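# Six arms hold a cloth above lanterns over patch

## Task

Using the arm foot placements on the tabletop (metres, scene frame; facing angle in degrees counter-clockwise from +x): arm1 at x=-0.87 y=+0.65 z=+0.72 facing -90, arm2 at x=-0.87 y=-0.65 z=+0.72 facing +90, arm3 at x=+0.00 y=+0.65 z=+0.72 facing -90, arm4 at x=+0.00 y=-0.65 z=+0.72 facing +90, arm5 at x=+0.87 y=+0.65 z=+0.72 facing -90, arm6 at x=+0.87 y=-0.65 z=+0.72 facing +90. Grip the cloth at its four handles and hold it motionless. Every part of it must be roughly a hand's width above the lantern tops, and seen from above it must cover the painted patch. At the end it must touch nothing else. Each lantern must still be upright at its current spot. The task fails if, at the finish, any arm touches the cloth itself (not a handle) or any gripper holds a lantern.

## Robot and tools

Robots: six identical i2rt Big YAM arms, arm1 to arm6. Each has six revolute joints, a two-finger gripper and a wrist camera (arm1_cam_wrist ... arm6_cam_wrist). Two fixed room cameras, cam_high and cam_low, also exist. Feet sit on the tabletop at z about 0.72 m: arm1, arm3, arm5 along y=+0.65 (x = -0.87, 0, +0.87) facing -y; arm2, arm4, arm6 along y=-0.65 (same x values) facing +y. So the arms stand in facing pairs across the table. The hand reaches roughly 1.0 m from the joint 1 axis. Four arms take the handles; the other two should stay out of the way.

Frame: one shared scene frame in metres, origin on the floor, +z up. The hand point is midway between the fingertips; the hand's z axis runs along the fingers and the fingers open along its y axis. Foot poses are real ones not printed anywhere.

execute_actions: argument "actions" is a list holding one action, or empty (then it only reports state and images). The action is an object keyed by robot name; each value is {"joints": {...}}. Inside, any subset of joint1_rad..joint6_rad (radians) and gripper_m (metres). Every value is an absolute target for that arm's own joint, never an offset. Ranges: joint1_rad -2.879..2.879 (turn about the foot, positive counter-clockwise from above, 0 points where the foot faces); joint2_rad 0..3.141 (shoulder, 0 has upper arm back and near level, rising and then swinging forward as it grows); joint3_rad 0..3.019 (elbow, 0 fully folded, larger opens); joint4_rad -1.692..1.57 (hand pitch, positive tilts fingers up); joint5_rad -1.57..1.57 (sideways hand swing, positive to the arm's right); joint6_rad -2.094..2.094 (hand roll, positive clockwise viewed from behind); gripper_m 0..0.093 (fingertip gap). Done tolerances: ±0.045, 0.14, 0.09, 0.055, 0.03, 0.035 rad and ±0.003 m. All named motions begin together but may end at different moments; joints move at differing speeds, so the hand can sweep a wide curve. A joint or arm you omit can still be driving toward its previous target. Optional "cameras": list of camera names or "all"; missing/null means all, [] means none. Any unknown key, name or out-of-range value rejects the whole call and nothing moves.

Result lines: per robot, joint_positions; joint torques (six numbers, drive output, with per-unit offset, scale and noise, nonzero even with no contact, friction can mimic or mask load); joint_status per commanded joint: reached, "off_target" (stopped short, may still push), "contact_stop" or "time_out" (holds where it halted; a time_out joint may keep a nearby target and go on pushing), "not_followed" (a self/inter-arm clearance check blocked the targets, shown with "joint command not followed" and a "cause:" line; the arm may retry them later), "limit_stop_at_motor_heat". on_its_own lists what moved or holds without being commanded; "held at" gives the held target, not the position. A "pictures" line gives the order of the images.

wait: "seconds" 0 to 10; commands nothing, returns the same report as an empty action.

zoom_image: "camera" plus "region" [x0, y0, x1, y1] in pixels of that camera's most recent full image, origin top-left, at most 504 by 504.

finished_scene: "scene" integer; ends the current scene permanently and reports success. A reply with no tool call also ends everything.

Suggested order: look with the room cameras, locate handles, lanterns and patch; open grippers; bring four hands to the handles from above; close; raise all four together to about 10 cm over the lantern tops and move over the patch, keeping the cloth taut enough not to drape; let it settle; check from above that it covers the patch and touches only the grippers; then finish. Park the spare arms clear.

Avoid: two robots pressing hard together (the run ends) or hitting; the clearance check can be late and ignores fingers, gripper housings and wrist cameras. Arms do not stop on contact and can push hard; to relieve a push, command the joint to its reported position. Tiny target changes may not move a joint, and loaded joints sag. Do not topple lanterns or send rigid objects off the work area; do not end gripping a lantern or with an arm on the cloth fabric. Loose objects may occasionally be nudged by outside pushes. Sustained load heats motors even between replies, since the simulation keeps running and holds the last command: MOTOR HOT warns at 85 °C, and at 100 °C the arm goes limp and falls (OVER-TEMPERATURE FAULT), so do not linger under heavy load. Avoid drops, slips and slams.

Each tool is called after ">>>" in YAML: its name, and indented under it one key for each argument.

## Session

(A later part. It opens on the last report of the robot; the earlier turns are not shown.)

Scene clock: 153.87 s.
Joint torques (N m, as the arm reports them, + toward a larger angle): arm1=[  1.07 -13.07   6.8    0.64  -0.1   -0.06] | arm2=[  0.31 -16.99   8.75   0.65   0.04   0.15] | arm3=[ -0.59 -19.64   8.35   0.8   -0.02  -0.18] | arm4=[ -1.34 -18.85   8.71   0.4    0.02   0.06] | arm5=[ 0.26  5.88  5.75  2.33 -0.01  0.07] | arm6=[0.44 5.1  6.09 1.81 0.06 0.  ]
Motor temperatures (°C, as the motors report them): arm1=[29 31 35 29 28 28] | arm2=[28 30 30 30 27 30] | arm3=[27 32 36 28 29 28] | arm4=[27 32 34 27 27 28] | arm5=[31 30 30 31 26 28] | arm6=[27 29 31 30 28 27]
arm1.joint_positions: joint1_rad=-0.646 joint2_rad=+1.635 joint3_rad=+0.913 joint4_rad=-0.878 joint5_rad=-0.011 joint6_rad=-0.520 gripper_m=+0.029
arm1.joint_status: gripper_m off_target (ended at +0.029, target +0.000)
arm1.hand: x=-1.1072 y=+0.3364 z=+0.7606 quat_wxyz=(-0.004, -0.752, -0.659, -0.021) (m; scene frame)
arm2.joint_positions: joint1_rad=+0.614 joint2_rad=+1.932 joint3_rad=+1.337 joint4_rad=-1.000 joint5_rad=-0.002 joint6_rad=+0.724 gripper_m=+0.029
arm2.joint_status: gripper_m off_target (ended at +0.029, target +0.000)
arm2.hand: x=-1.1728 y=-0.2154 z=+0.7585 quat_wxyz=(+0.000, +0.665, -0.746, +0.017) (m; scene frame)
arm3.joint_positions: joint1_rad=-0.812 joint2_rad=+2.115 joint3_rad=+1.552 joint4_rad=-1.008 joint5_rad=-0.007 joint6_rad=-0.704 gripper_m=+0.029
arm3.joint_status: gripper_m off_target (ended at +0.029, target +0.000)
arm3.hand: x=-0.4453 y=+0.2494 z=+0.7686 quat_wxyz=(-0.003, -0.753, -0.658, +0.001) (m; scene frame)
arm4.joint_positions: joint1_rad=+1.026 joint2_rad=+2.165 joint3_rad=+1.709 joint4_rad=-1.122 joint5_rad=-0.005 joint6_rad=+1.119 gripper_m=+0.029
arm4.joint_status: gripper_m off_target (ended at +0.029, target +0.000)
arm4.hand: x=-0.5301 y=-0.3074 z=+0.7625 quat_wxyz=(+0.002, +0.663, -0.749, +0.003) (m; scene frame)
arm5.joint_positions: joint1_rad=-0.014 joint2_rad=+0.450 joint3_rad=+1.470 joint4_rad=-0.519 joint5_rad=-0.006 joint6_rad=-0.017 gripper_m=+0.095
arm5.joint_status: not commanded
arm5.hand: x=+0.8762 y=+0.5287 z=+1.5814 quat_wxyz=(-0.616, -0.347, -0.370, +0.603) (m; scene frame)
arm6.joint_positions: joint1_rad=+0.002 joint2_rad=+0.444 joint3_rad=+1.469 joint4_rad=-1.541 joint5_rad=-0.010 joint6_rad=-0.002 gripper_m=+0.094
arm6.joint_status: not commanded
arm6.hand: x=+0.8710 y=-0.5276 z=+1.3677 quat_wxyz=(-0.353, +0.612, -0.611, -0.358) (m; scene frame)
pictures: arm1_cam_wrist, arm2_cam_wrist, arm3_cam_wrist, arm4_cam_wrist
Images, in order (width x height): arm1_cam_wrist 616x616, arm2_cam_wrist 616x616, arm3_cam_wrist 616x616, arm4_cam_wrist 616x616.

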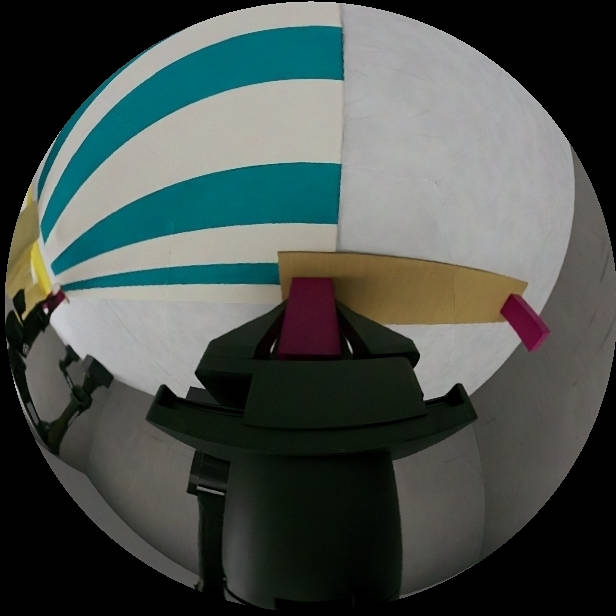

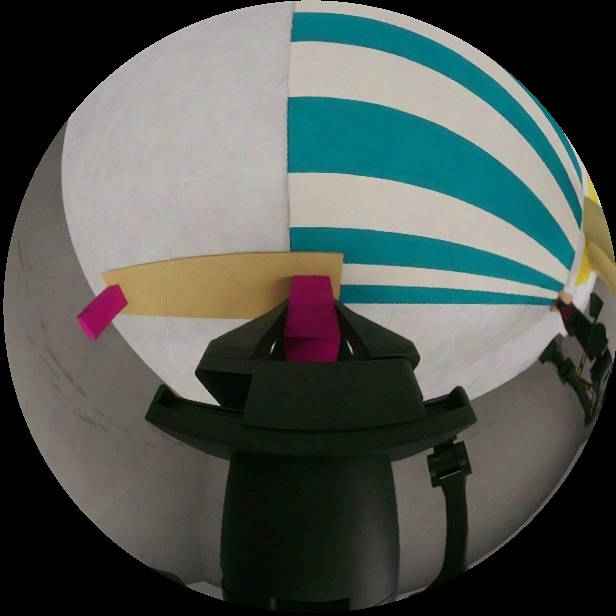

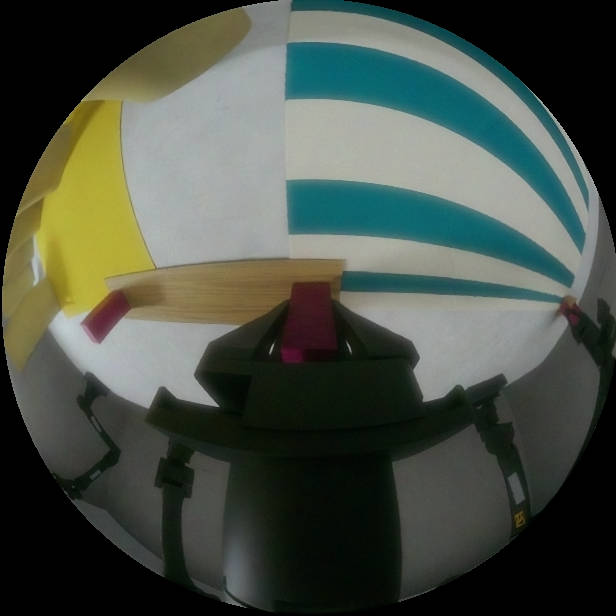

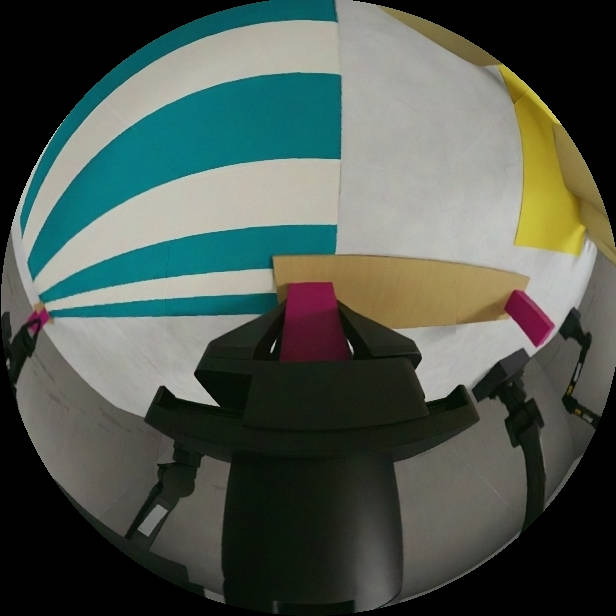

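>>> execute_actions:
  actions:
    - {"arm1":{"joints":{"joint2_rad":1.36,"joint3_rad":1.217,"joint4_rad":-1.385}},"arm2":{"joints":{"joint2_rad":1.725,"joint3_rad":1.629,"joint4_rad":-1.432}},"arm3":{"joints":{"joint2_rad":1.935,"joint3_rad":1.848,"joint4_rad":-1.44}},"arm4":{"joints":{"joint2_rad":2.03,"joint3_rad":2.053,"joint4_rad":-1.55}}}
  cameras: ["arm1_cam_wrist","arm4_cam_wrist","cam_high","cam_low"]

Scene clock: 219.10 s.
Joint torques (N m, as the arm reports them, + toward a larger angle): arm1=[  0.68 -12.24  10.15   0.06   0.32  -0.03] | arm2=[  0.33 -17.31  13.22   0.    -0.23   0.13] | arm3=[ -1.09 -21.08  10.86  -0.72  -0.09  -0.14] | arm4=[ -1.55 -19.57  12.34  -0.72   0.02   0.06] | arm5=[0.21 5.82 5.75 2.32 0.   0.07] | arm6=[0.29 5.13 6.17 1.8  0.07 0.  ]
Motor temperatures (°C, as the motors report them): arm1=[29 31 35 29 28 28] | arm2=[28 31 30 30 27 30] | arm3=[27 33 36 28 29 28] | arm4=[27 34 35 27 27 28] | arm5=[31 30 31 31 26 28] | arm6=[27 29 31 30 28 27]
arm1.joint_positions: joint1_rad=-0.646 joint2_rad=+1.354 joint3_rad=+1.201 joint4_rad=-1.375 joint5_rad=-0.023 joint6_rad=-0.523 gripper_m=+0.029
arm1.joint_status: all done
arm1.hand: x=-1.1086 y=+0.3332 z=+0.9660 quat_wxyz=(-0.018, -0.751, -0.660, +0.014) (m; scene frame)
arm2.joint_positions: joint1_rad=+0.614 joint2_rad=+1.725 joint3_rad=+1.602 joint4_rad=-1.422 joint5_rad=+0.006 joint6_rad=+0.725 gripper_m=+0.029
arm2.joint_status: all done
arm2.hand: x=-1.1755 y=-0.2114 z=+0.9589 quat_wxyz=(-0.007, +0.665, -0.747, -0.007) (m; scene frame)
arm3.joint_positions: joint1_rad=-0.812 joint2_rad=+1.933 joint3_rad=+1.842 joint4_rad=-1.417 joint5_rad=-0.005 joint6_rad=-0.705 gripper_m=+0.029
arm3.joint_status: all done
arm3.hand: x=-0.4573 y=+0.2389 z=+0.9798 quat_wxyz=(-0.002, -0.753, -0.658, +0.032) (m; scene frame)
arm4.joint_positions: joint1_rad=+1.025 joint2_rad=+2.033 joint3_rad=+2.029 joint4_rad=-1.527 joint5_rad=-0.005 joint6_rad=+1.119 gripper_m=+0.029
arm4.joint_status: all done
arm4.hand: x=-0.5397 y=-0.3007 z=+0.9622 quat_wxyz=(+0.009, +0.662, -0.749, -0.019) (m; scene frame)
arm5.joint_positions: joint1_rad=-0.014 joint2_rad=+0.450 joint3_rad=+1.470 joint4_rad=-0.519 joint5_rad=-0.006 joint6_rad=-0.017 gripper_m=+0.095
arm5.joint_status: not commanded
arm5.hand: x=+0.8762 y=+0.5287 z=+1.5814 quat_wxyz=(-0.616, -0.347, -0.370, +0.603) (m; scene frame)
arm6.joint_positions: joint1_rad=+0.002 joint2_rad=+0.444 joint3_rad=+1.469 joint4_rad=-1.541 joint5_rad=-0.010 joint6_rad=-0.002 gripper_m=+0.094
arm6.joint_status: not commanded
arm6.hand: x=+0.8710 y=-0.5276 z=+1.3677 quat_wxyz=(-0.353, +0.612, -0.611, -0.358) (m; scene frame)
pictures: arm1_cam_wrist, arm4_cam_wrist, cam_high, cam_low
Images, in order (width x height): arm1_cam_wrist 616x616, arm4_cam_wrist 616x616, cam_high 672x504, cam_low 672x504.

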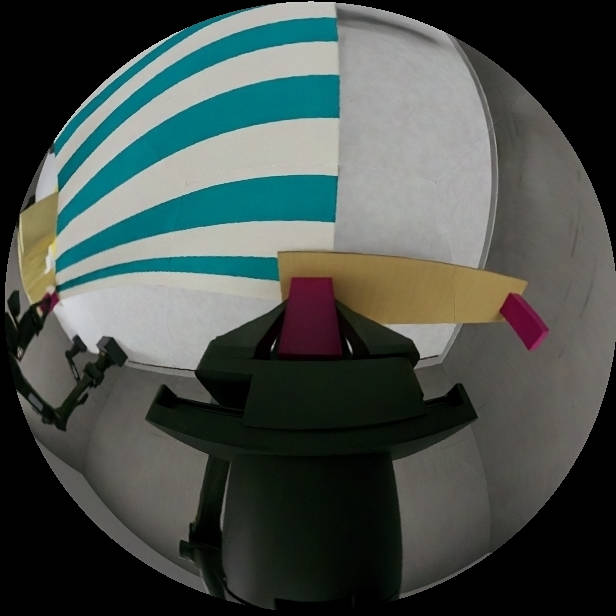

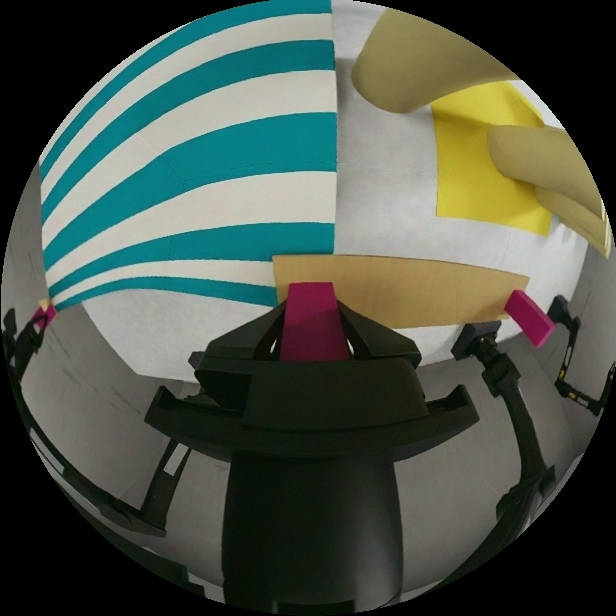

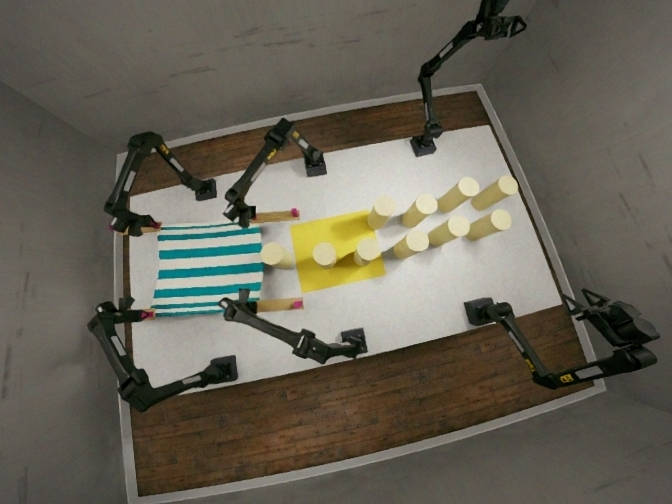

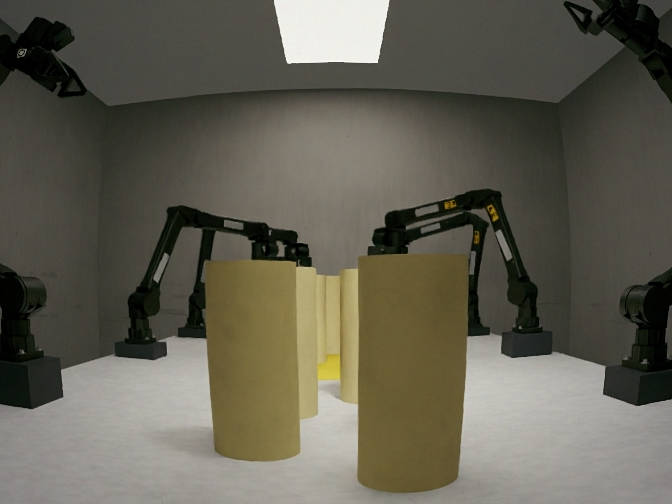

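>>> execute_actions:
  actions:
    - {"arm1":{"joints":{"joint2_rad":1.235,"joint3_rad":1.655,"joint4_rad":-1.66}},"arm2":{"joints":{"joint2_rad":1.601,"joint3_rad":2.025,"joint4_rad":-1.66}},"arm3":{"joints":{"joint2_rad":1.819,"joint3_rad":2.215,"joint4_rad":-1.67}},"arm4":{"joints":{"joint2_rad":1.899,"joint3_rad":2.39,"joint4_rad":-1.67}}}
  cameras: ["arm3_cam_wrist","arm4_cam_wrist","cam_high","cam_low"]

Scene clock: 233.73 s.
Joint torques (N m, as the arm reports them, + toward a larger angle): arm1=[  1.11 -10.24  11.93   0.63   0.37  -0.01] | arm2=[  0.73 -14.7   14.21   0.53  -0.29   0.11] | arm3=[ -0.49 -18.38  11.95   0.04  -0.1   -0.15] | arm4=[ -1.56 -17.35  11.95  -0.08   0.02   0.04] | arm5=[0.16 5.86 5.77 2.32 0.   0.06] | arm6=[ 0.28  5.17  6.15  1.84  0.06 -0.01]
Motor temperatures (°C, as the motors report them): arm1=[29 31 36 29 28 28] | arm2=[28 31 32 30 27 30] | arm3=[27 33 37 28 29 28] | arm4=[27 34 37 27 27 28] | arm5=[31 30 31 31 26 28] | arm6=[27 29 31 30 28 27]
arm1.joint_positions: joint1_rad=-0.646 joint2_rad=+1.229 joint3_rad=+1.617 joint4_rad=-1.653 joint5_rad=-0.024 joint6_rad=-0.523 gripper_m=+0.029
arm1.joint_status: all done
arm1.hand: x=-1.1055 y=+0.3390 z=+1.1752 quat_wxyz=(-0.044, -0.742, -0.654, +0.142) (m; scene frame)
arm2.joint_positions: joint1_rad=+0.609 joint2_rad=+1.600 joint3_rad=+1.985 joint4_rad=-1.653 joint5_rad=+0.008 joint6_rad=+0.725 gripper_m=+0.029
arm2.joint_status: all done
arm2.hand: x=-1.1729 y=-0.2121 z=+1.1734 quat_wxyz=(-0.025, +0.656, -0.741, -0.144) (m; scene frame)
arm3.joint_positions: joint1_rad=-0.812 joint2_rad=+1.815 joint3_rad=+2.195 joint4_rad=-1.650 joint5_rad=-0.005 joint6_rad=-0.705 gripper_m=+0.029
arm3.joint_status: all done
arm3.hand: x=-0.4507 y=+0.2446 z=+1.1877 quat_wxyz=(-0.004, -0.744, -0.651, +0.151) (m; scene frame)
arm4.joint_positions: joint1_rad=+1.025 joint2_rad=+1.910 joint3_rad=+2.368 joint4_rad=-1.649 joint5_rad=-0.005 joint6_rad=+1.119 gripper_m=+0.029
arm4.joint_status: all done
arm4.hand: x=-0.5411 y=-0.2995 z=+1.1757 quat_wxyz=(+0.054, +0.651, -0.735, -0.182) (m; scene frame)
arm5.joint_positions: joint1_rad=-0.014 joint2_rad=+0.450 joint3_rad=+1.470 joint4_rad=-0.519 joint5_rad=-0.006 joint6_rad=-0.017 gripper_m=+0.095
arm5.joint_status: not commanded
arm5.hand: x=+0.8762 y=+0.5287 z=+1.5814 quat_wxyz=(-0.616, -0.347, -0.370, +0.603) (m; scene frame)
arm6.joint_positions: joint1_rad=+0.002 joint2_rad=+0.444 joint3_rad=+1.469 joint4_rad=-1.541 joint5_rad=-0.010 joint6_rad=-0.002 gripper_m=+0.094
arm6.joint_status: not commanded
arm6.hand: x=+0.8710 y=-0.5276 z=+1.3677 quat_wxyz=(-0.353, +0.612, -0.611, -0.358) (m; scene frame)
pictures: arm3_cam_wrist, arm4_cam_wrist, cam_high, cam_low
Images, in order (width x height): arm3_cam_wrist 616x616, arm4_cam_wrist 616x616, cam_high 672x504, cam_low 672x504.

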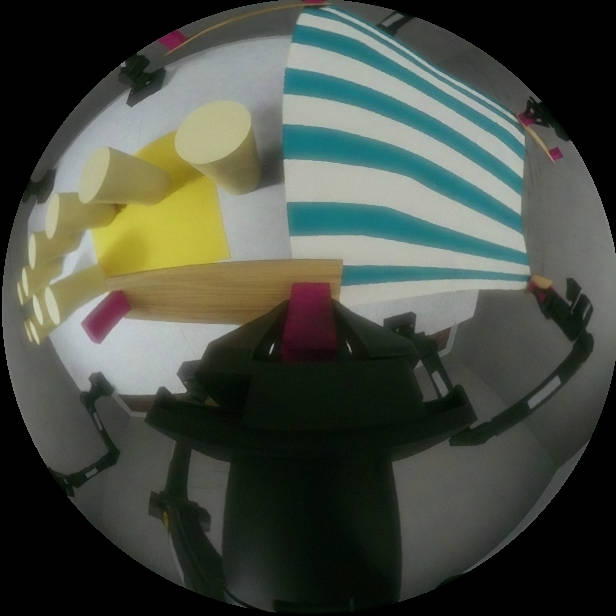

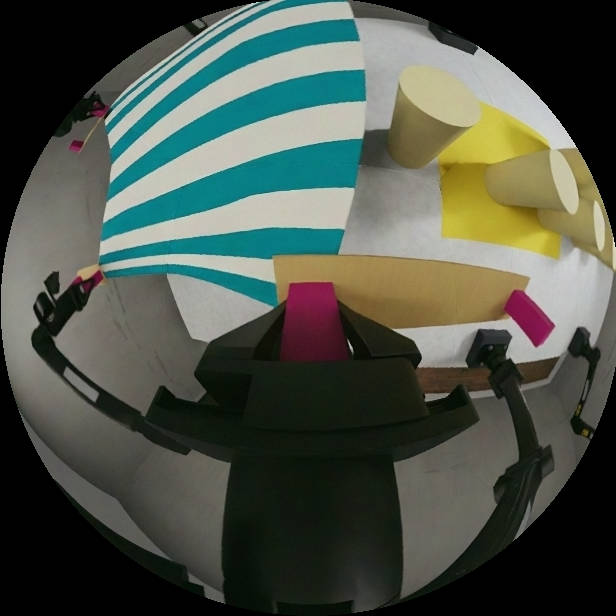

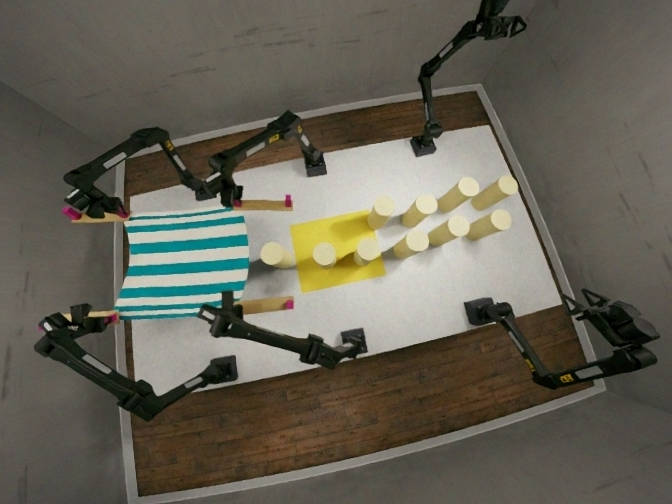

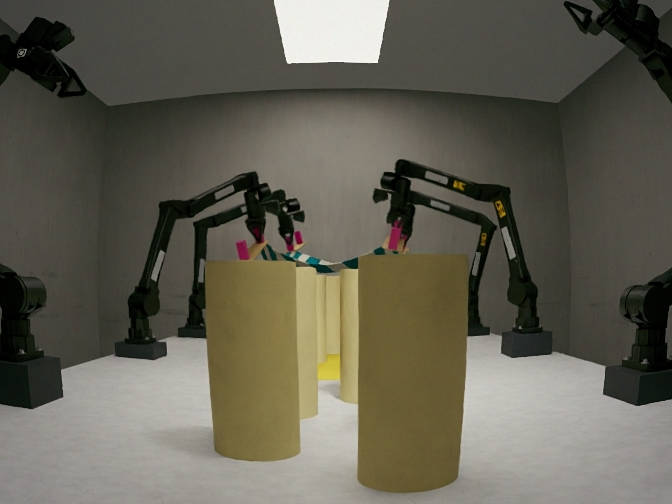

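>>> zoom_image:
  camera: "cam_low"
  region: [220, 200, 440, 330]

Region (220, 200, 440, 330) of cam_low's 672x504 image, scaled by 2.291, with more detail than that image has; it fills the top 298 rows of this view, and the rest is white.

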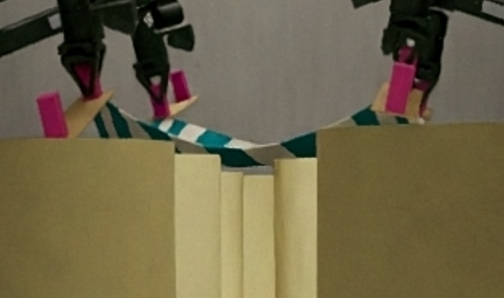

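>>> execute_actions:
  actions:
    - {"arm1":{"joints":{"joint1_rad":-0.625,"joint2_rad":1.38,"joint3_rad":1.833,"joint6_rad":-0.642}},"arm2":{"joints":{"joint1_rad":0.613,"joint2_rad":1.372,"joint3_rad":1.787,"joint6_rad":0.591}},"arm3":{"joints":{"joint1_rad":-0.885,"joint2_rad":1.776,"joint3_rad":2.18,"joint6_rad":-0.913}},"arm4":{"joints":{"joint1_rad":0.945,"joint2_rad":1.778,"joint3_rad":2.24,"joint6_rad":0.911}}}
  cameras: ["cam_high","cam_low"]

>>> zoom_image:
  camera: "cam_low"
  region: [220, 200, 440, 330]

Scene clock: 262.30 s.
Joint torques (N m, as the arm reports them, + toward a larger angle): arm1=[  1.55 -14.03  13.93   0.85   0.34  -0.05] | arm2=[ 0.66 -9.91 10.93  0.7  -0.3  -0.11] | arm3=[ -0.48 -20.62  10.06  -0.13  -0.12  -0.15] | arm4=[ -0.19 -15.69   9.59  -0.07   0.03  -0.02] | arm5=[ 0.16  5.79  5.75  2.34 -0.01  0.07] | arm6=[0.34 5.22 6.15 1.82 0.06 0.01]
Motor temperatures (°C, as the motors report them): arm1=[29 31 39 29 28 28] | arm2=[28 31 33 30 27 30] | arm3=[27 34 39 28 29 28] | arm4=[27 34 38 27 27 28] | arm5=[31 30 31 31 26 28] | arm6=[27 29 32 30 28 27]
arm1.joint_positions: joint1_rad=-0.632 joint2_rad=+1.392 joint3_rad=+1.771 joint4_rad=-1.659 joint5_rad=-0.024 joint6_rad=-0.632 gripper_m=+0.029
arm1.joint_status: all done
arm1.hand: x=-1.1370 y=+0.2874 z=+1.1752 quat_wxyz=(-0.036, -0.701, -0.699, +0.137) (m; scene frame)
arm2.joint_positions: joint1_rad=+0.609 joint2_rad=+1.368 joint3_rad=+1.785 joint4_rad=-1.656 joint5_rad=+0.008 joint6_rad=+0.600 gripper_m=+0.029
arm2.joint_status: all done
arm2.hand: x=-1.1239 y=-0.2834 z=+1.1958 quat_wxyz=(-0.036, +0.699, -0.697, -0.156) (m; scene frame)
arm3.joint_positions: joint1_rad=-0.891 joint2_rad=+1.797 joint3_rad=+2.180 joint4_rad=-1.650 joint5_rad=-0.005 joint6_rad=-0.907 gripper_m=+0.029
arm3.joint_status: all done
arm3.hand: x=-0.4767 y=+0.2856 z=+1.1916 quat_wxyz=(+0.017, -0.703, -0.695, +0.151) (m; scene frame)
arm4.joint_positions: joint1_rad=+0.938 joint2_rad=+1.780 joint3_rad=+2.244 joint4_rad=-1.649 joint5_rad=-0.006 joint6_rad=+0.926 gripper_m=+0.029
arm4.joint_status: all done
arm4.hand: x=-0.4734 y=-0.2812 z=+1.1998 quat_wxyz=(+0.029, +0.688, -0.699, -0.190) (m; scene frame)
arm5.joint_positions: joint1_rad=-0.014 joint2_rad=+0.450 joint3_rad=+1.470 joint4_rad=-0.519 joint5_rad=-0.006 joint6_rad=-0.017 gripper_m=+0.095
arm5.joint_status: not commanded
arm5.hand: x=+0.8762 y=+0.5287 z=+1.5814 quat_wxyz=(-0.616, -0.347, -0.370, +0.603) (m; scene frame)
arm6.joint_positions: joint1_rad=+0.002 joint2_rad=+0.444 joint3_rad=+1.469 joint4_rad=-1.541 joint5_rad=-0.010 joint6_rad=-0.002 gripper_m=+0.094
arm6.joint_status: not commanded
arm6.hand: x=+0.8710 y=-0.5276 z=+1.3677 quat_wxyz=(-0.353, +0.612, -0.611, -0.358) (m; scene frame)
pictures: cam_high, cam_low
Images, in order (width x height): cam_high 672x504, cam_low 672x504.

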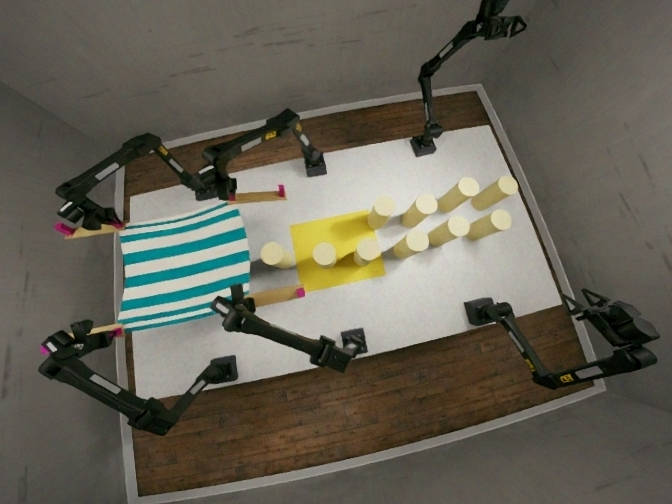

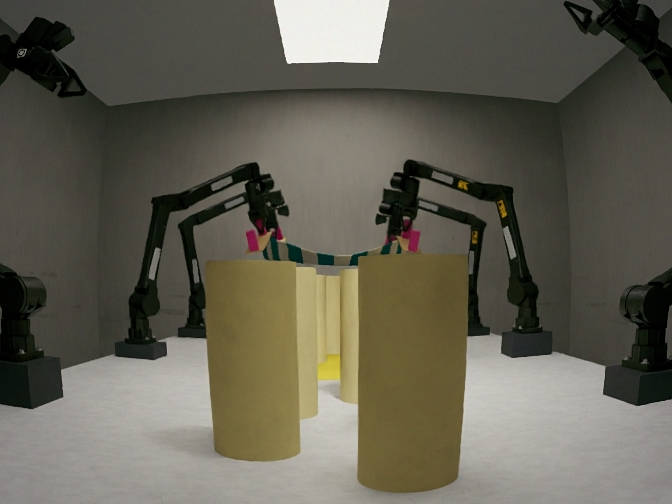

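Region (220, 200, 440, 330) of cam_low's 672x504 image, scaled by 2.291, with more detail than that image has; it fills the top 298 rows of this view, and the rest is white.

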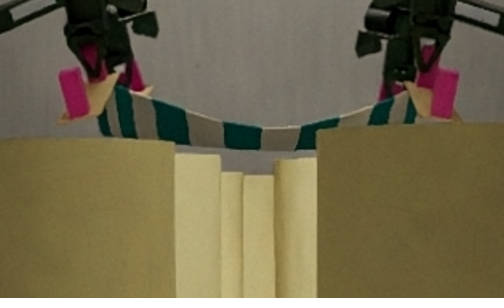

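>>> execute_actions:
  actions:
    - {"arm1":{"joints":{"joint1_rad":-0.255,"joint2_rad":1.206,"joint3_rad":1.65,"joint6_rad":-0.271}},"arm2":{"joints":{"joint1_rad":0.246,"joint2_rad":1.17,"joint3_rad":1.595,"joint6_rad":0.224}},"arm3":{"joints":{"joint1_rad":-0.659,"joint2_rad":1.475,"joint3_rad":1.812,"joint6_rad":-0.687}},"arm4":{"joints":{"joint1_rad":0.751,"joint2_rad":1.456,"joint3_rad":1.821,"joint6_rad":0.70}}}
  cameras: ["cam_high","cam_low"]

Scene clock: 287.83 s.
Joint torques (N m, as the arm reports them, + toward a larger angle): arm1=[  0.6  -10.7    9.91   0.91   0.47   0.11] | arm2=[ 0.95 -6.76 11.    0.73 -0.4  -0.1 ] | arm3=[ -1.09 -12.99  10.21  -0.09  -0.13   0.07] | arm4=[  0.29 -11.91  10.11  -0.13  -0.01   0.  ] | arm5=[0.19 5.83 5.76 2.31 0.   0.07] | arm6=[0.41 5.23 6.11 1.83 0.06 0.  ]
Motor temperatures (°C, as the motors report them): arm1=[29 32 41 29 28 28] | arm2=[28 30 32 30 27 30] | arm3=[27 34 38 28 29 28] | arm4=[27 33 37 27 27 28] | arm5=[31 30 31 31 26 28] | arm6=[27 29 32 30 28 27]
arm1.joint_positions: joint1_rad=-0.251 joint2_rad=+1.210 joint3_rad=+1.638 joint4_rad=-1.659 joint5_rad=-0.026 joint6_rad=-0.279 gripper_m=+0.029
arm1.joint_status: all done
arm1.hand: x=-0.9671 y=+0.2790 z=+1.1920 quat_wxyz=(-0.098, -0.688, -0.706, +0.136) (m; scene frame)
arm2.joint_positions: joint1_rad=+0.238 joint2_rad=+1.169 joint3_rad=+1.591 joint4_rad=-1.656 joint5_rad=+0.009 joint6_rad=+0.233 gripper_m=+0.029
arm2.joint_status: all done
arm2.hand: x=-0.9572 y=-0.2911 z=+1.1903 quat_wxyz=(-0.094, +0.697, -0.698, -0.134) (m; scene frame)
arm3.joint_positions: joint1_rad=-0.653 joint2_rad=+1.472 joint3_rad=+1.812 joint4_rad=-1.652 joint5_rad=-0.005 joint6_rad=-0.698 gripper_m=+0.029
arm3.joint_status: all done
arm3.hand: x=-0.2978 y=+0.2808 z=+1.2027 quat_wxyz=(-0.014, -0.695, -0.707, +0.129) (m; scene frame)
arm4.joint_positions: joint1_rad=+0.740 joint2_rad=+1.465 joint3_rad=+1.822 joint4_rad=-1.652 joint5_rad=-0.005 joint6_rad=+0.714 gripper_m=+0.029
arm4.joint_status: all done
arm4.hand: x=-0.3084 y=-0.2909 z=+1.1810 quat_wxyz=(-0.007, +0.699, -0.702, -0.138) (m; scene frame)
arm5.joint_positions: joint1_rad=-0.014 joint2_rad=+0.450 joint3_rad=+1.470 joint4_rad=-0.519 joint5_rad=-0.006 joint6_rad=-0.017 gripper_m=+0.095
arm5.joint_status: not commanded
arm5.hand: x=+0.8762 y=+0.5287 z=+1.5814 quat_wxyz=(-0.616, -0.347, -0.370, +0.603) (m; scene frame)
arm6.joint_positions: joint1_rad=+0.002 joint2_rad=+0.444 joint3_rad=+1.469 joint4_rad=-1.541 joint5_rad=-0.010 joint6_rad=-0.002 gripper_m=+0.094
arm6.joint_status: not commanded
arm6.hand: x=+0.8710 y=-0.5276 z=+1.3677 quat_wxyz=(-0.353, +0.612, -0.611, -0.358) (m; scene frame)
pictures: cam_high, cam_low
Images, in order (width x height): cam_high 672x504, cam_low 672x504.

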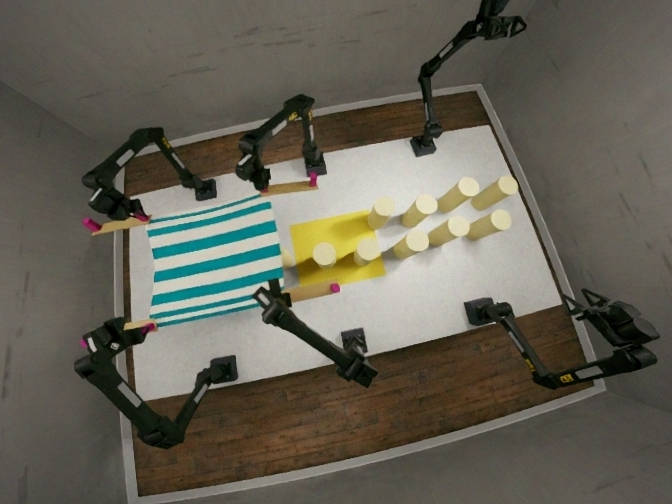

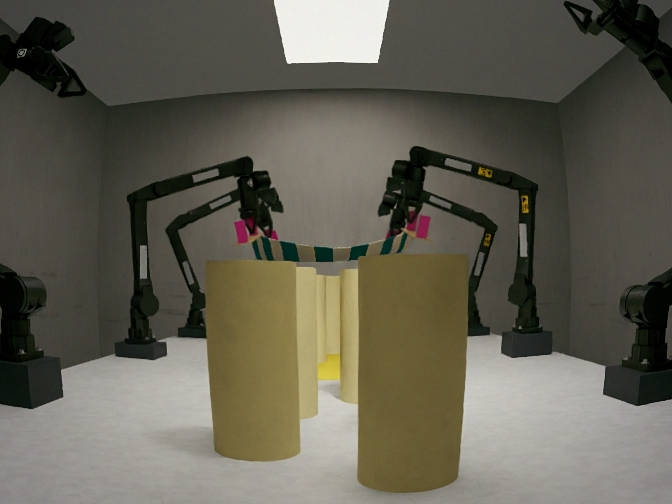

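>>> execute_actions:
  actions:
    - {"arm1":{"joints":{"joint1_rad":0.174,"joint2_rad":1.21,"joint3_rad":1.65,"joint6_rad":0.17}},"arm2":{"joints":{"joint1_rad":-0.205,"joint2_rad":1.147,"joint3_rad":1.578,"joint6_rad":-0.24}},"arm3":{"joints":{"joint1_rad":-0.325,"joint2_rad":1.272,"joint3_rad":1.606,"joint6_rad":-0.34}},"arm4":{"joints":{"joint1_rad":0.435,"joint2_rad":1.188,"joint3_rad":1.59,"joint6_rad":0.375}}}
  cameras: ["cam_low"]

>>> execute_actions:
  actions:
    - {"arm1":{"joints":{"joint1_rad":0.538,"joint2_rad":1.383,"joint3_rad":1.865,"joint6_rad":0.537}},"arm2":{"joints":{"joint1_rad":-0.60,"joint2_rad":1.312,"joint3_rad":1.765,"joint6_rad":-0.635}},"arm3":{"joints":{"joint1_rad":0.10,"joint2_rad":1.228,"joint3_rad":1.567,"joint6_rad":0.085}},"arm4":{"joints":{"joint1_rad":-0.02,"joint2_rad":1.088,"joint3_rad":1.508,"joint6_rad":-0.08}}}
  cameras: ["cam_high","cam_low"]

Scene clock: 309.10 s.
Joint torques (N m, as the arm reports them, + toward a larger angle): arm1=[  0.64 -10.24   9.87   0.97   0.48   0.12] | arm2=[ 0.45 -9.04 10.9   0.71 -0.35 -0.08] | arm3=[-0.96 -9.05 10.   -0.04 -0.15  0.05] | arm4=[-0.58 -7.66  9.89 -0.04  0.08  0.  ] | arm5=[0.1  5.81 5.76 2.33 0.   0.07] | arm6=[0.3  5.26 6.12 1.84 0.06 0.01]
Motor temperatures (°C, as the motors report them): arm1=[29 31 39 29 28 28] | arm2=[28 30 32 30 27 30] | arm3=[27 33 38 28 29 28] | arm4=[27 32 37 27 27 28] | arm5=[31 30 31 31 26 28] | arm6=[27 29 32 30 28 27]
arm1.joint_positions: joint1_rad=+0.175 joint2_rad=+1.210 joint3_rad=+1.638 joint4_rad=-1.659 joint5_rad=-0.026 joint6_rad=+0.163 gripper_m=+0.029
arm1.joint_status: all done
arm1.hand: x=-0.8060 y=+0.2738 z=+1.1936 quat_wxyz=(-0.148, -0.694, -0.700, +0.083) (m; scene frame)
arm2.joint_positions: joint1_rad=-0.208 joint2_rad=+1.169 joint3_rad=+1.576 joint4_rad=-1.656 joint5_rad=+0.007 joint6_rad=-0.232 gripper_m=+0.029
arm2.joint_status: all done
arm2.hand: x=-0.7959 y=-0.2918 z=+1.1857 quat_wxyz=(-0.140, +0.705, -0.691, -0.076) (m; scene frame)
arm3.joint_positions: joint1_rad=-0.325 joint2_rad=+1.267 joint3_rad=+1.608 joint4_rad=-1.652 joint5_rad=-0.003 joint6_rad=-0.351 gripper_m=+0.029
arm3.joint_status: all done
arm3.hand: x=-0.1362 y=+0.2780 z=+1.2006 quat_wxyz=(-0.055, -0.701, -0.701, +0.118) (m; scene frame)
arm4.joint_positions: joint1_rad=+0.434 joint2_rad=+1.197 joint3_rad=+1.593 joint4_rad=-1.652 joint5_rad=-0.008 joint6_rad=+0.391 gripper_m=+0.029
arm4.joint_status: all done
arm4.hand: x=-0.1475 y=-0.3057 z=+1.1908 quat_wxyz=(-0.055, +0.704, -0.693, -0.147) (m; scene frame)
arm5.joint_positions: joint1_rad=-0.014 joint2_rad=+0.450 joint3_rad=+1.470 joint4_rad=-0.519 joint5_rad=-0.006 joint6_rad=-0.017 gripper_m=+0.095
arm5.joint_status: not commanded
arm5.hand: x=+0.8762 y=+0.5287 z=+1.5814 quat_wxyz=(-0.616, -0.347, -0.370, +0.603) (m; scene frame)
arm6.joint_positions: joint1_rad=+0.002 joint2_rad=+0.444 joint3_rad=+1.469 joint4_rad=-1.541 joint5_rad=-0.010 joint6_rad=-0.002 gripper_m=+0.094
arm6.joint_status: not commanded
arm6.hand: x=+0.8710 y=-0.5276 z=+1.3677 quat_wxyz=(-0.353, +0.612, -0.611, -0.358) (m; scene frame)
pictures: cam_low
Images, in order (width x height): cam_low 672x504.

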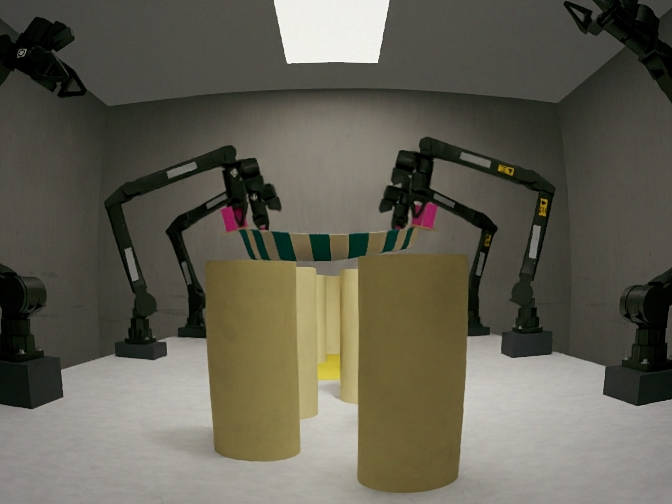

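Scene clock: 310.57 s.
Joint torques (N m, as the arm reports them, + toward a larger angle): arm1=[  0.25 -15.23  13.35   0.92   0.36   0.08] | arm2=[  0.8  -12.05  16.67   0.64  -0.29  -0.09] | arm3=[ -0.32 -10.85  10.1   -0.06  -0.2    0.06] | arm4=[-1.48 -6.53  9.99 -0.02  0.07  0.02] | arm5=[ 0.24  5.88  5.75  2.33 -0.01  0.07] | arm6=[ 0.45  5.14  6.13  1.82  0.06 -0.01]
Motor temperatures (°C, as the motors report them): arm1=[29 31 39 29 28 28] | arm2=[28 30 33 30 27 30] | arm3=[27 33 38 28 29 28] | arm4=[27 32 37 27 27 28] | arm5=[31 30 31 31 26 28] | arm6=[27 29 32 30 28 27]
arm1.joint_positions: joint1_rad=+0.547 joint2_rad=+1.407 joint3_rad=+1.808 joint4_rad=-1.659 joint5_rad=-0.022 joint6_rad=+0.529 gripper_m=+0.029
arm1.joint_status: all done
arm1.hand: x=-0.6371 y=+0.2611 z=+1.1899 quat_wxyz=(-0.156, -0.693, -0.703, +0.023) (m; scene frame)
arm2.joint_positions: joint1_rad=-0.607 joint2_rad=+1.335 joint3_rad=+1.696 joint4_rad=-1.657 joint5_rad=+0.005 joint6_rad=-0.625 gripper_m=+0.029
arm2.joint_status: all done
arm2.hand: x=-0.6301 y=-0.3022 z=+1.1768 quat_wxyz=(-0.138, +0.705, -0.696, -0.014) (m; scene frame)
arm3.joint_positions: joint1_rad=+0.094 joint2_rad=+1.246 joint3_rad=+1.567 joint4_rad=-1.652 joint5_rad=-0.001 joint6_rad=+0.074 gripper_m=+0.029
arm3.joint_status: all done
arm3.hand: x=+0.0261 y=+0.2647 z=+1.1913 quat_wxyz=(-0.090, -0.704, -0.700, +0.079) (m; scene frame)
arm4.joint_positions: joint1_rad=-0.010 joint2_rad=+1.094 joint3_rad=+1.509 joint4_rad=-1.653 joint5_rad=-0.009 joint6_rad=-0.063 gripper_m=+0.029
arm4.joint_status: all done
arm4.hand: x=+0.0132 y=-0.3119 z=+1.1887 quat_wxyz=(-0.119, +0.706, -0.689, -0.115) (m; scene frame)
arm5.joint_positions: joint1_rad=-0.014 joint2_rad=+0.450 joint3_rad=+1.470 joint4_rad=-0.519 joint5_rad=-0.006 joint6_rad=-0.017 gripper_m=+0.095
arm5.joint_status: not commanded
arm5.hand: x=+0.8762 y=+0.5287 z=+1.5814 quat_wxyz=(-0.616, -0.347, -0.370, +0.603) (m; scene frame)
arm6.joint_positions: joint1_rad=+0.002 joint2_rad=+0.444 joint3_rad=+1.469 joint4_rad=-1.541 joint5_rad=-0.010 joint6_rad=-0.002 gripper_m=+0.094
arm6.joint_status: not commanded
arm6.hand: x=+0.8710 y=-0.5276 z=+1.3677 quat_wxyz=(-0.353, +0.612, -0.611, -0.358) (m; scene frame)
pictures: cam_high, cam_low
Images, in order (width x height): cam_high 672x504, cam_low 672x504.

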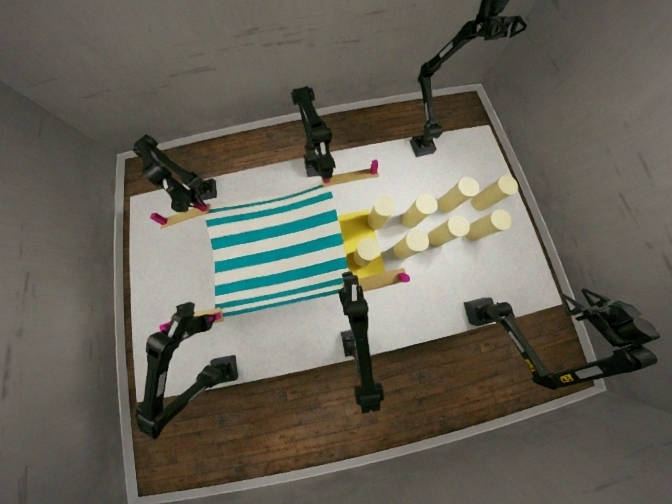

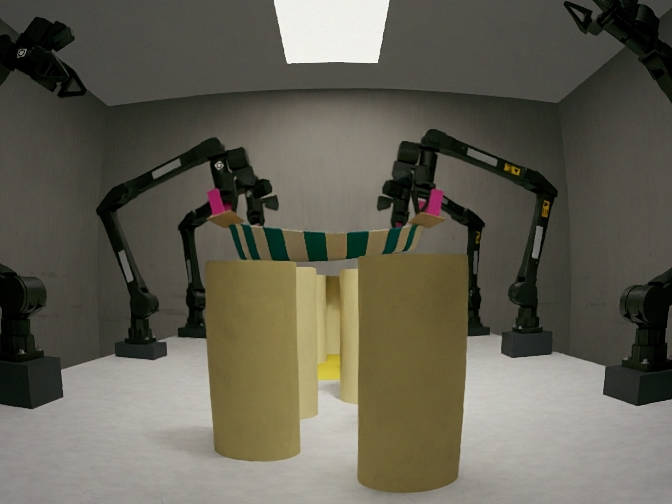

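>>> execute_actions:
  actions:
    - {"arm1":{"joints":{"joint1_rad":0.782,"joint2_rad":1.662,"joint3_rad":2.195,"joint6_rad":0.784}},"arm2":{"joints":{"joint1_rad":-0.865,"joint2_rad":1.587,"joint3_rad":2.095,"joint6_rad":-0.90}},"arm3":{"joints":{"joint1_rad":0.495,"joint2_rad":1.36,"joint3_rad":1.735,"joint6_rad":0.474}},"arm4":{"joints":{"joint1_rad":-0.485,"joint2_rad":1.2,"joint3_rad":1.64,"joint6_rad":-0.533}}}
  cameras: ["cam_high","cam_low"]

Scene clock: 334.33 s.
Joint torques (N m, as the arm reports them, + toward a larger angle): arm1=[ -0.38 -19.79  13.09   0.95   0.35   0.12] | arm2=[  0.28 -17.36  16.36   0.71  -0.22  -0.07] | arm3=[ -0.49 -12.67  14.88   0.19  -0.36   0.03] | arm4=[-1.14 -8.77 15.53  0.04  0.14 -0.01] | arm5=[0.13 5.92 5.75 2.32 0.   0.07] | arm6=[0.42 5.19 6.14 1.74 0.06 0.01]
Motor temperatures (°C, as the motors report them): arm1=[29 32 41 29 28 28] | arm2=[28 30 36 30 27 30] | arm3=[27 32 39 28 29 28] | arm4=[27 31 38 27 27 28] | arm5=[31 30 31 31 26 28] | arm6=[27 29 32 30 28 27]
arm1.joint_positions: joint1_rad=+0.794 joint2_rad=+1.687 joint3_rad=+2.140 joint4_rad=-1.659 joint5_rad=-0.020 joint6_rad=+0.777 gripper_m=+0.029
arm1.joint_status: all done
arm1.hand: x=-0.4717 y=+0.2531 z=+1.1973 quat_wxyz=(-0.184, -0.690, -0.700, -0.014) (m; scene frame)
arm2.joint_positions: joint1_rad=-0.868 joint2_rad=+1.616 joint3_rad=+2.028 joint4_rad=-1.657 joint5_rad=+0.002 joint6_rad=-0.890 gripper_m=+0.029
arm2.joint_status: all done
arm2.hand: x=-0.4640 y=-0.3045 z=+1.1918 quat_wxyz=(-0.164, +0.704, -0.691, +0.023) (m; scene frame)
arm3.joint_positions: joint1_rad=+0.492 joint2_rad=+1.374 joint3_rad=+1.685 joint4_rad=-1.658 joint5_rad=+0.005 joint6_rad=+0.463 gripper_m=+0.029
arm3.joint_status: all done
arm3.hand: x=+0.1932 y=+0.2630 z=+1.1906 quat_wxyz=(-0.105, -0.702, -0.703, +0.039) (m; scene frame)
arm4.joint_positions: joint1_rad=-0.478 joint2_rad=+1.218 joint3_rad=+1.582 joint4_rad=-1.657 joint5_rad=-0.012 joint6_rad=-0.518 gripper_m=+0.029
arm4.joint_status: all done
arm4.hand: x=+0.1835 y=-0.3179 z=+1.1779 quat_wxyz=(-0.131, +0.705, -0.696, -0.044) (m; scene frame)
arm5.joint_positions: joint1_rad=-0.014 joint2_rad=+0.450 joint3_rad=+1.470 joint4_rad=-0.519 joint5_rad=-0.006 joint6_rad=-0.017 gripper_m=+0.095
arm5.joint_status: not commanded
arm5.hand: x=+0.8762 y=+0.5287 z=+1.5814 quat_wxyz=(-0.616, -0.347, -0.370, +0.603) (m; scene frame)
arm6.joint_positions: joint1_rad=+0.002 joint2_rad=+0.444 joint3_rad=+1.469 joint4_rad=-1.541 joint5_rad=-0.010 joint6_rad=-0.002 gripper_m=+0.094
arm6.joint_status: not commanded
arm6.hand: x=+0.8710 y=-0.5276 z=+1.3677 quat_wxyz=(-0.353, +0.612, -0.611, -0.358) (m; scene frame)
pictures: cam_high, cam_low
Images, in order (width x height): cam_high 672x504, cam_low 672x504.

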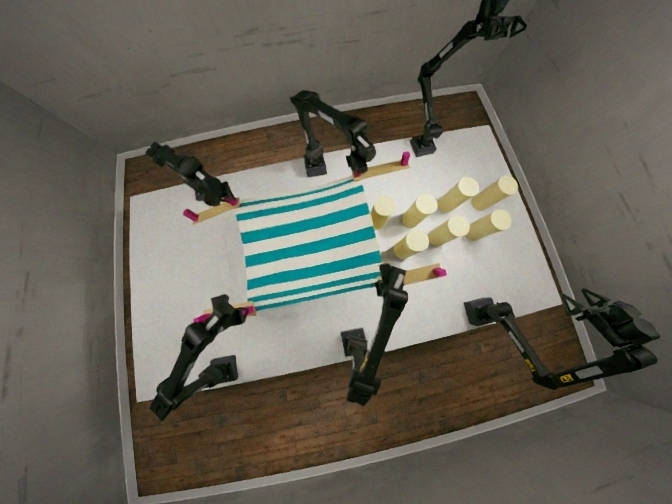

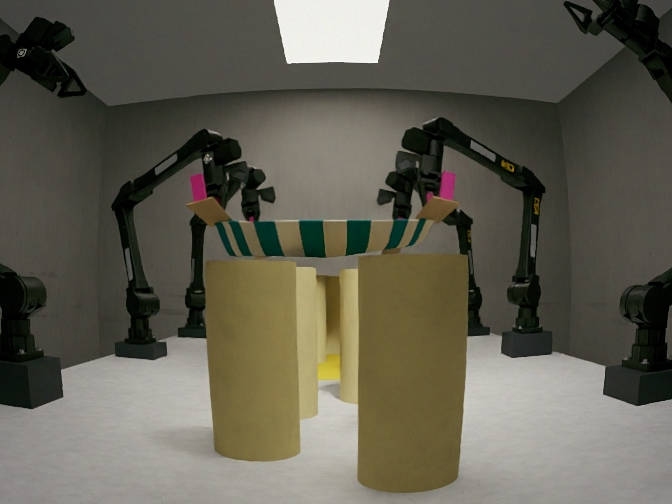

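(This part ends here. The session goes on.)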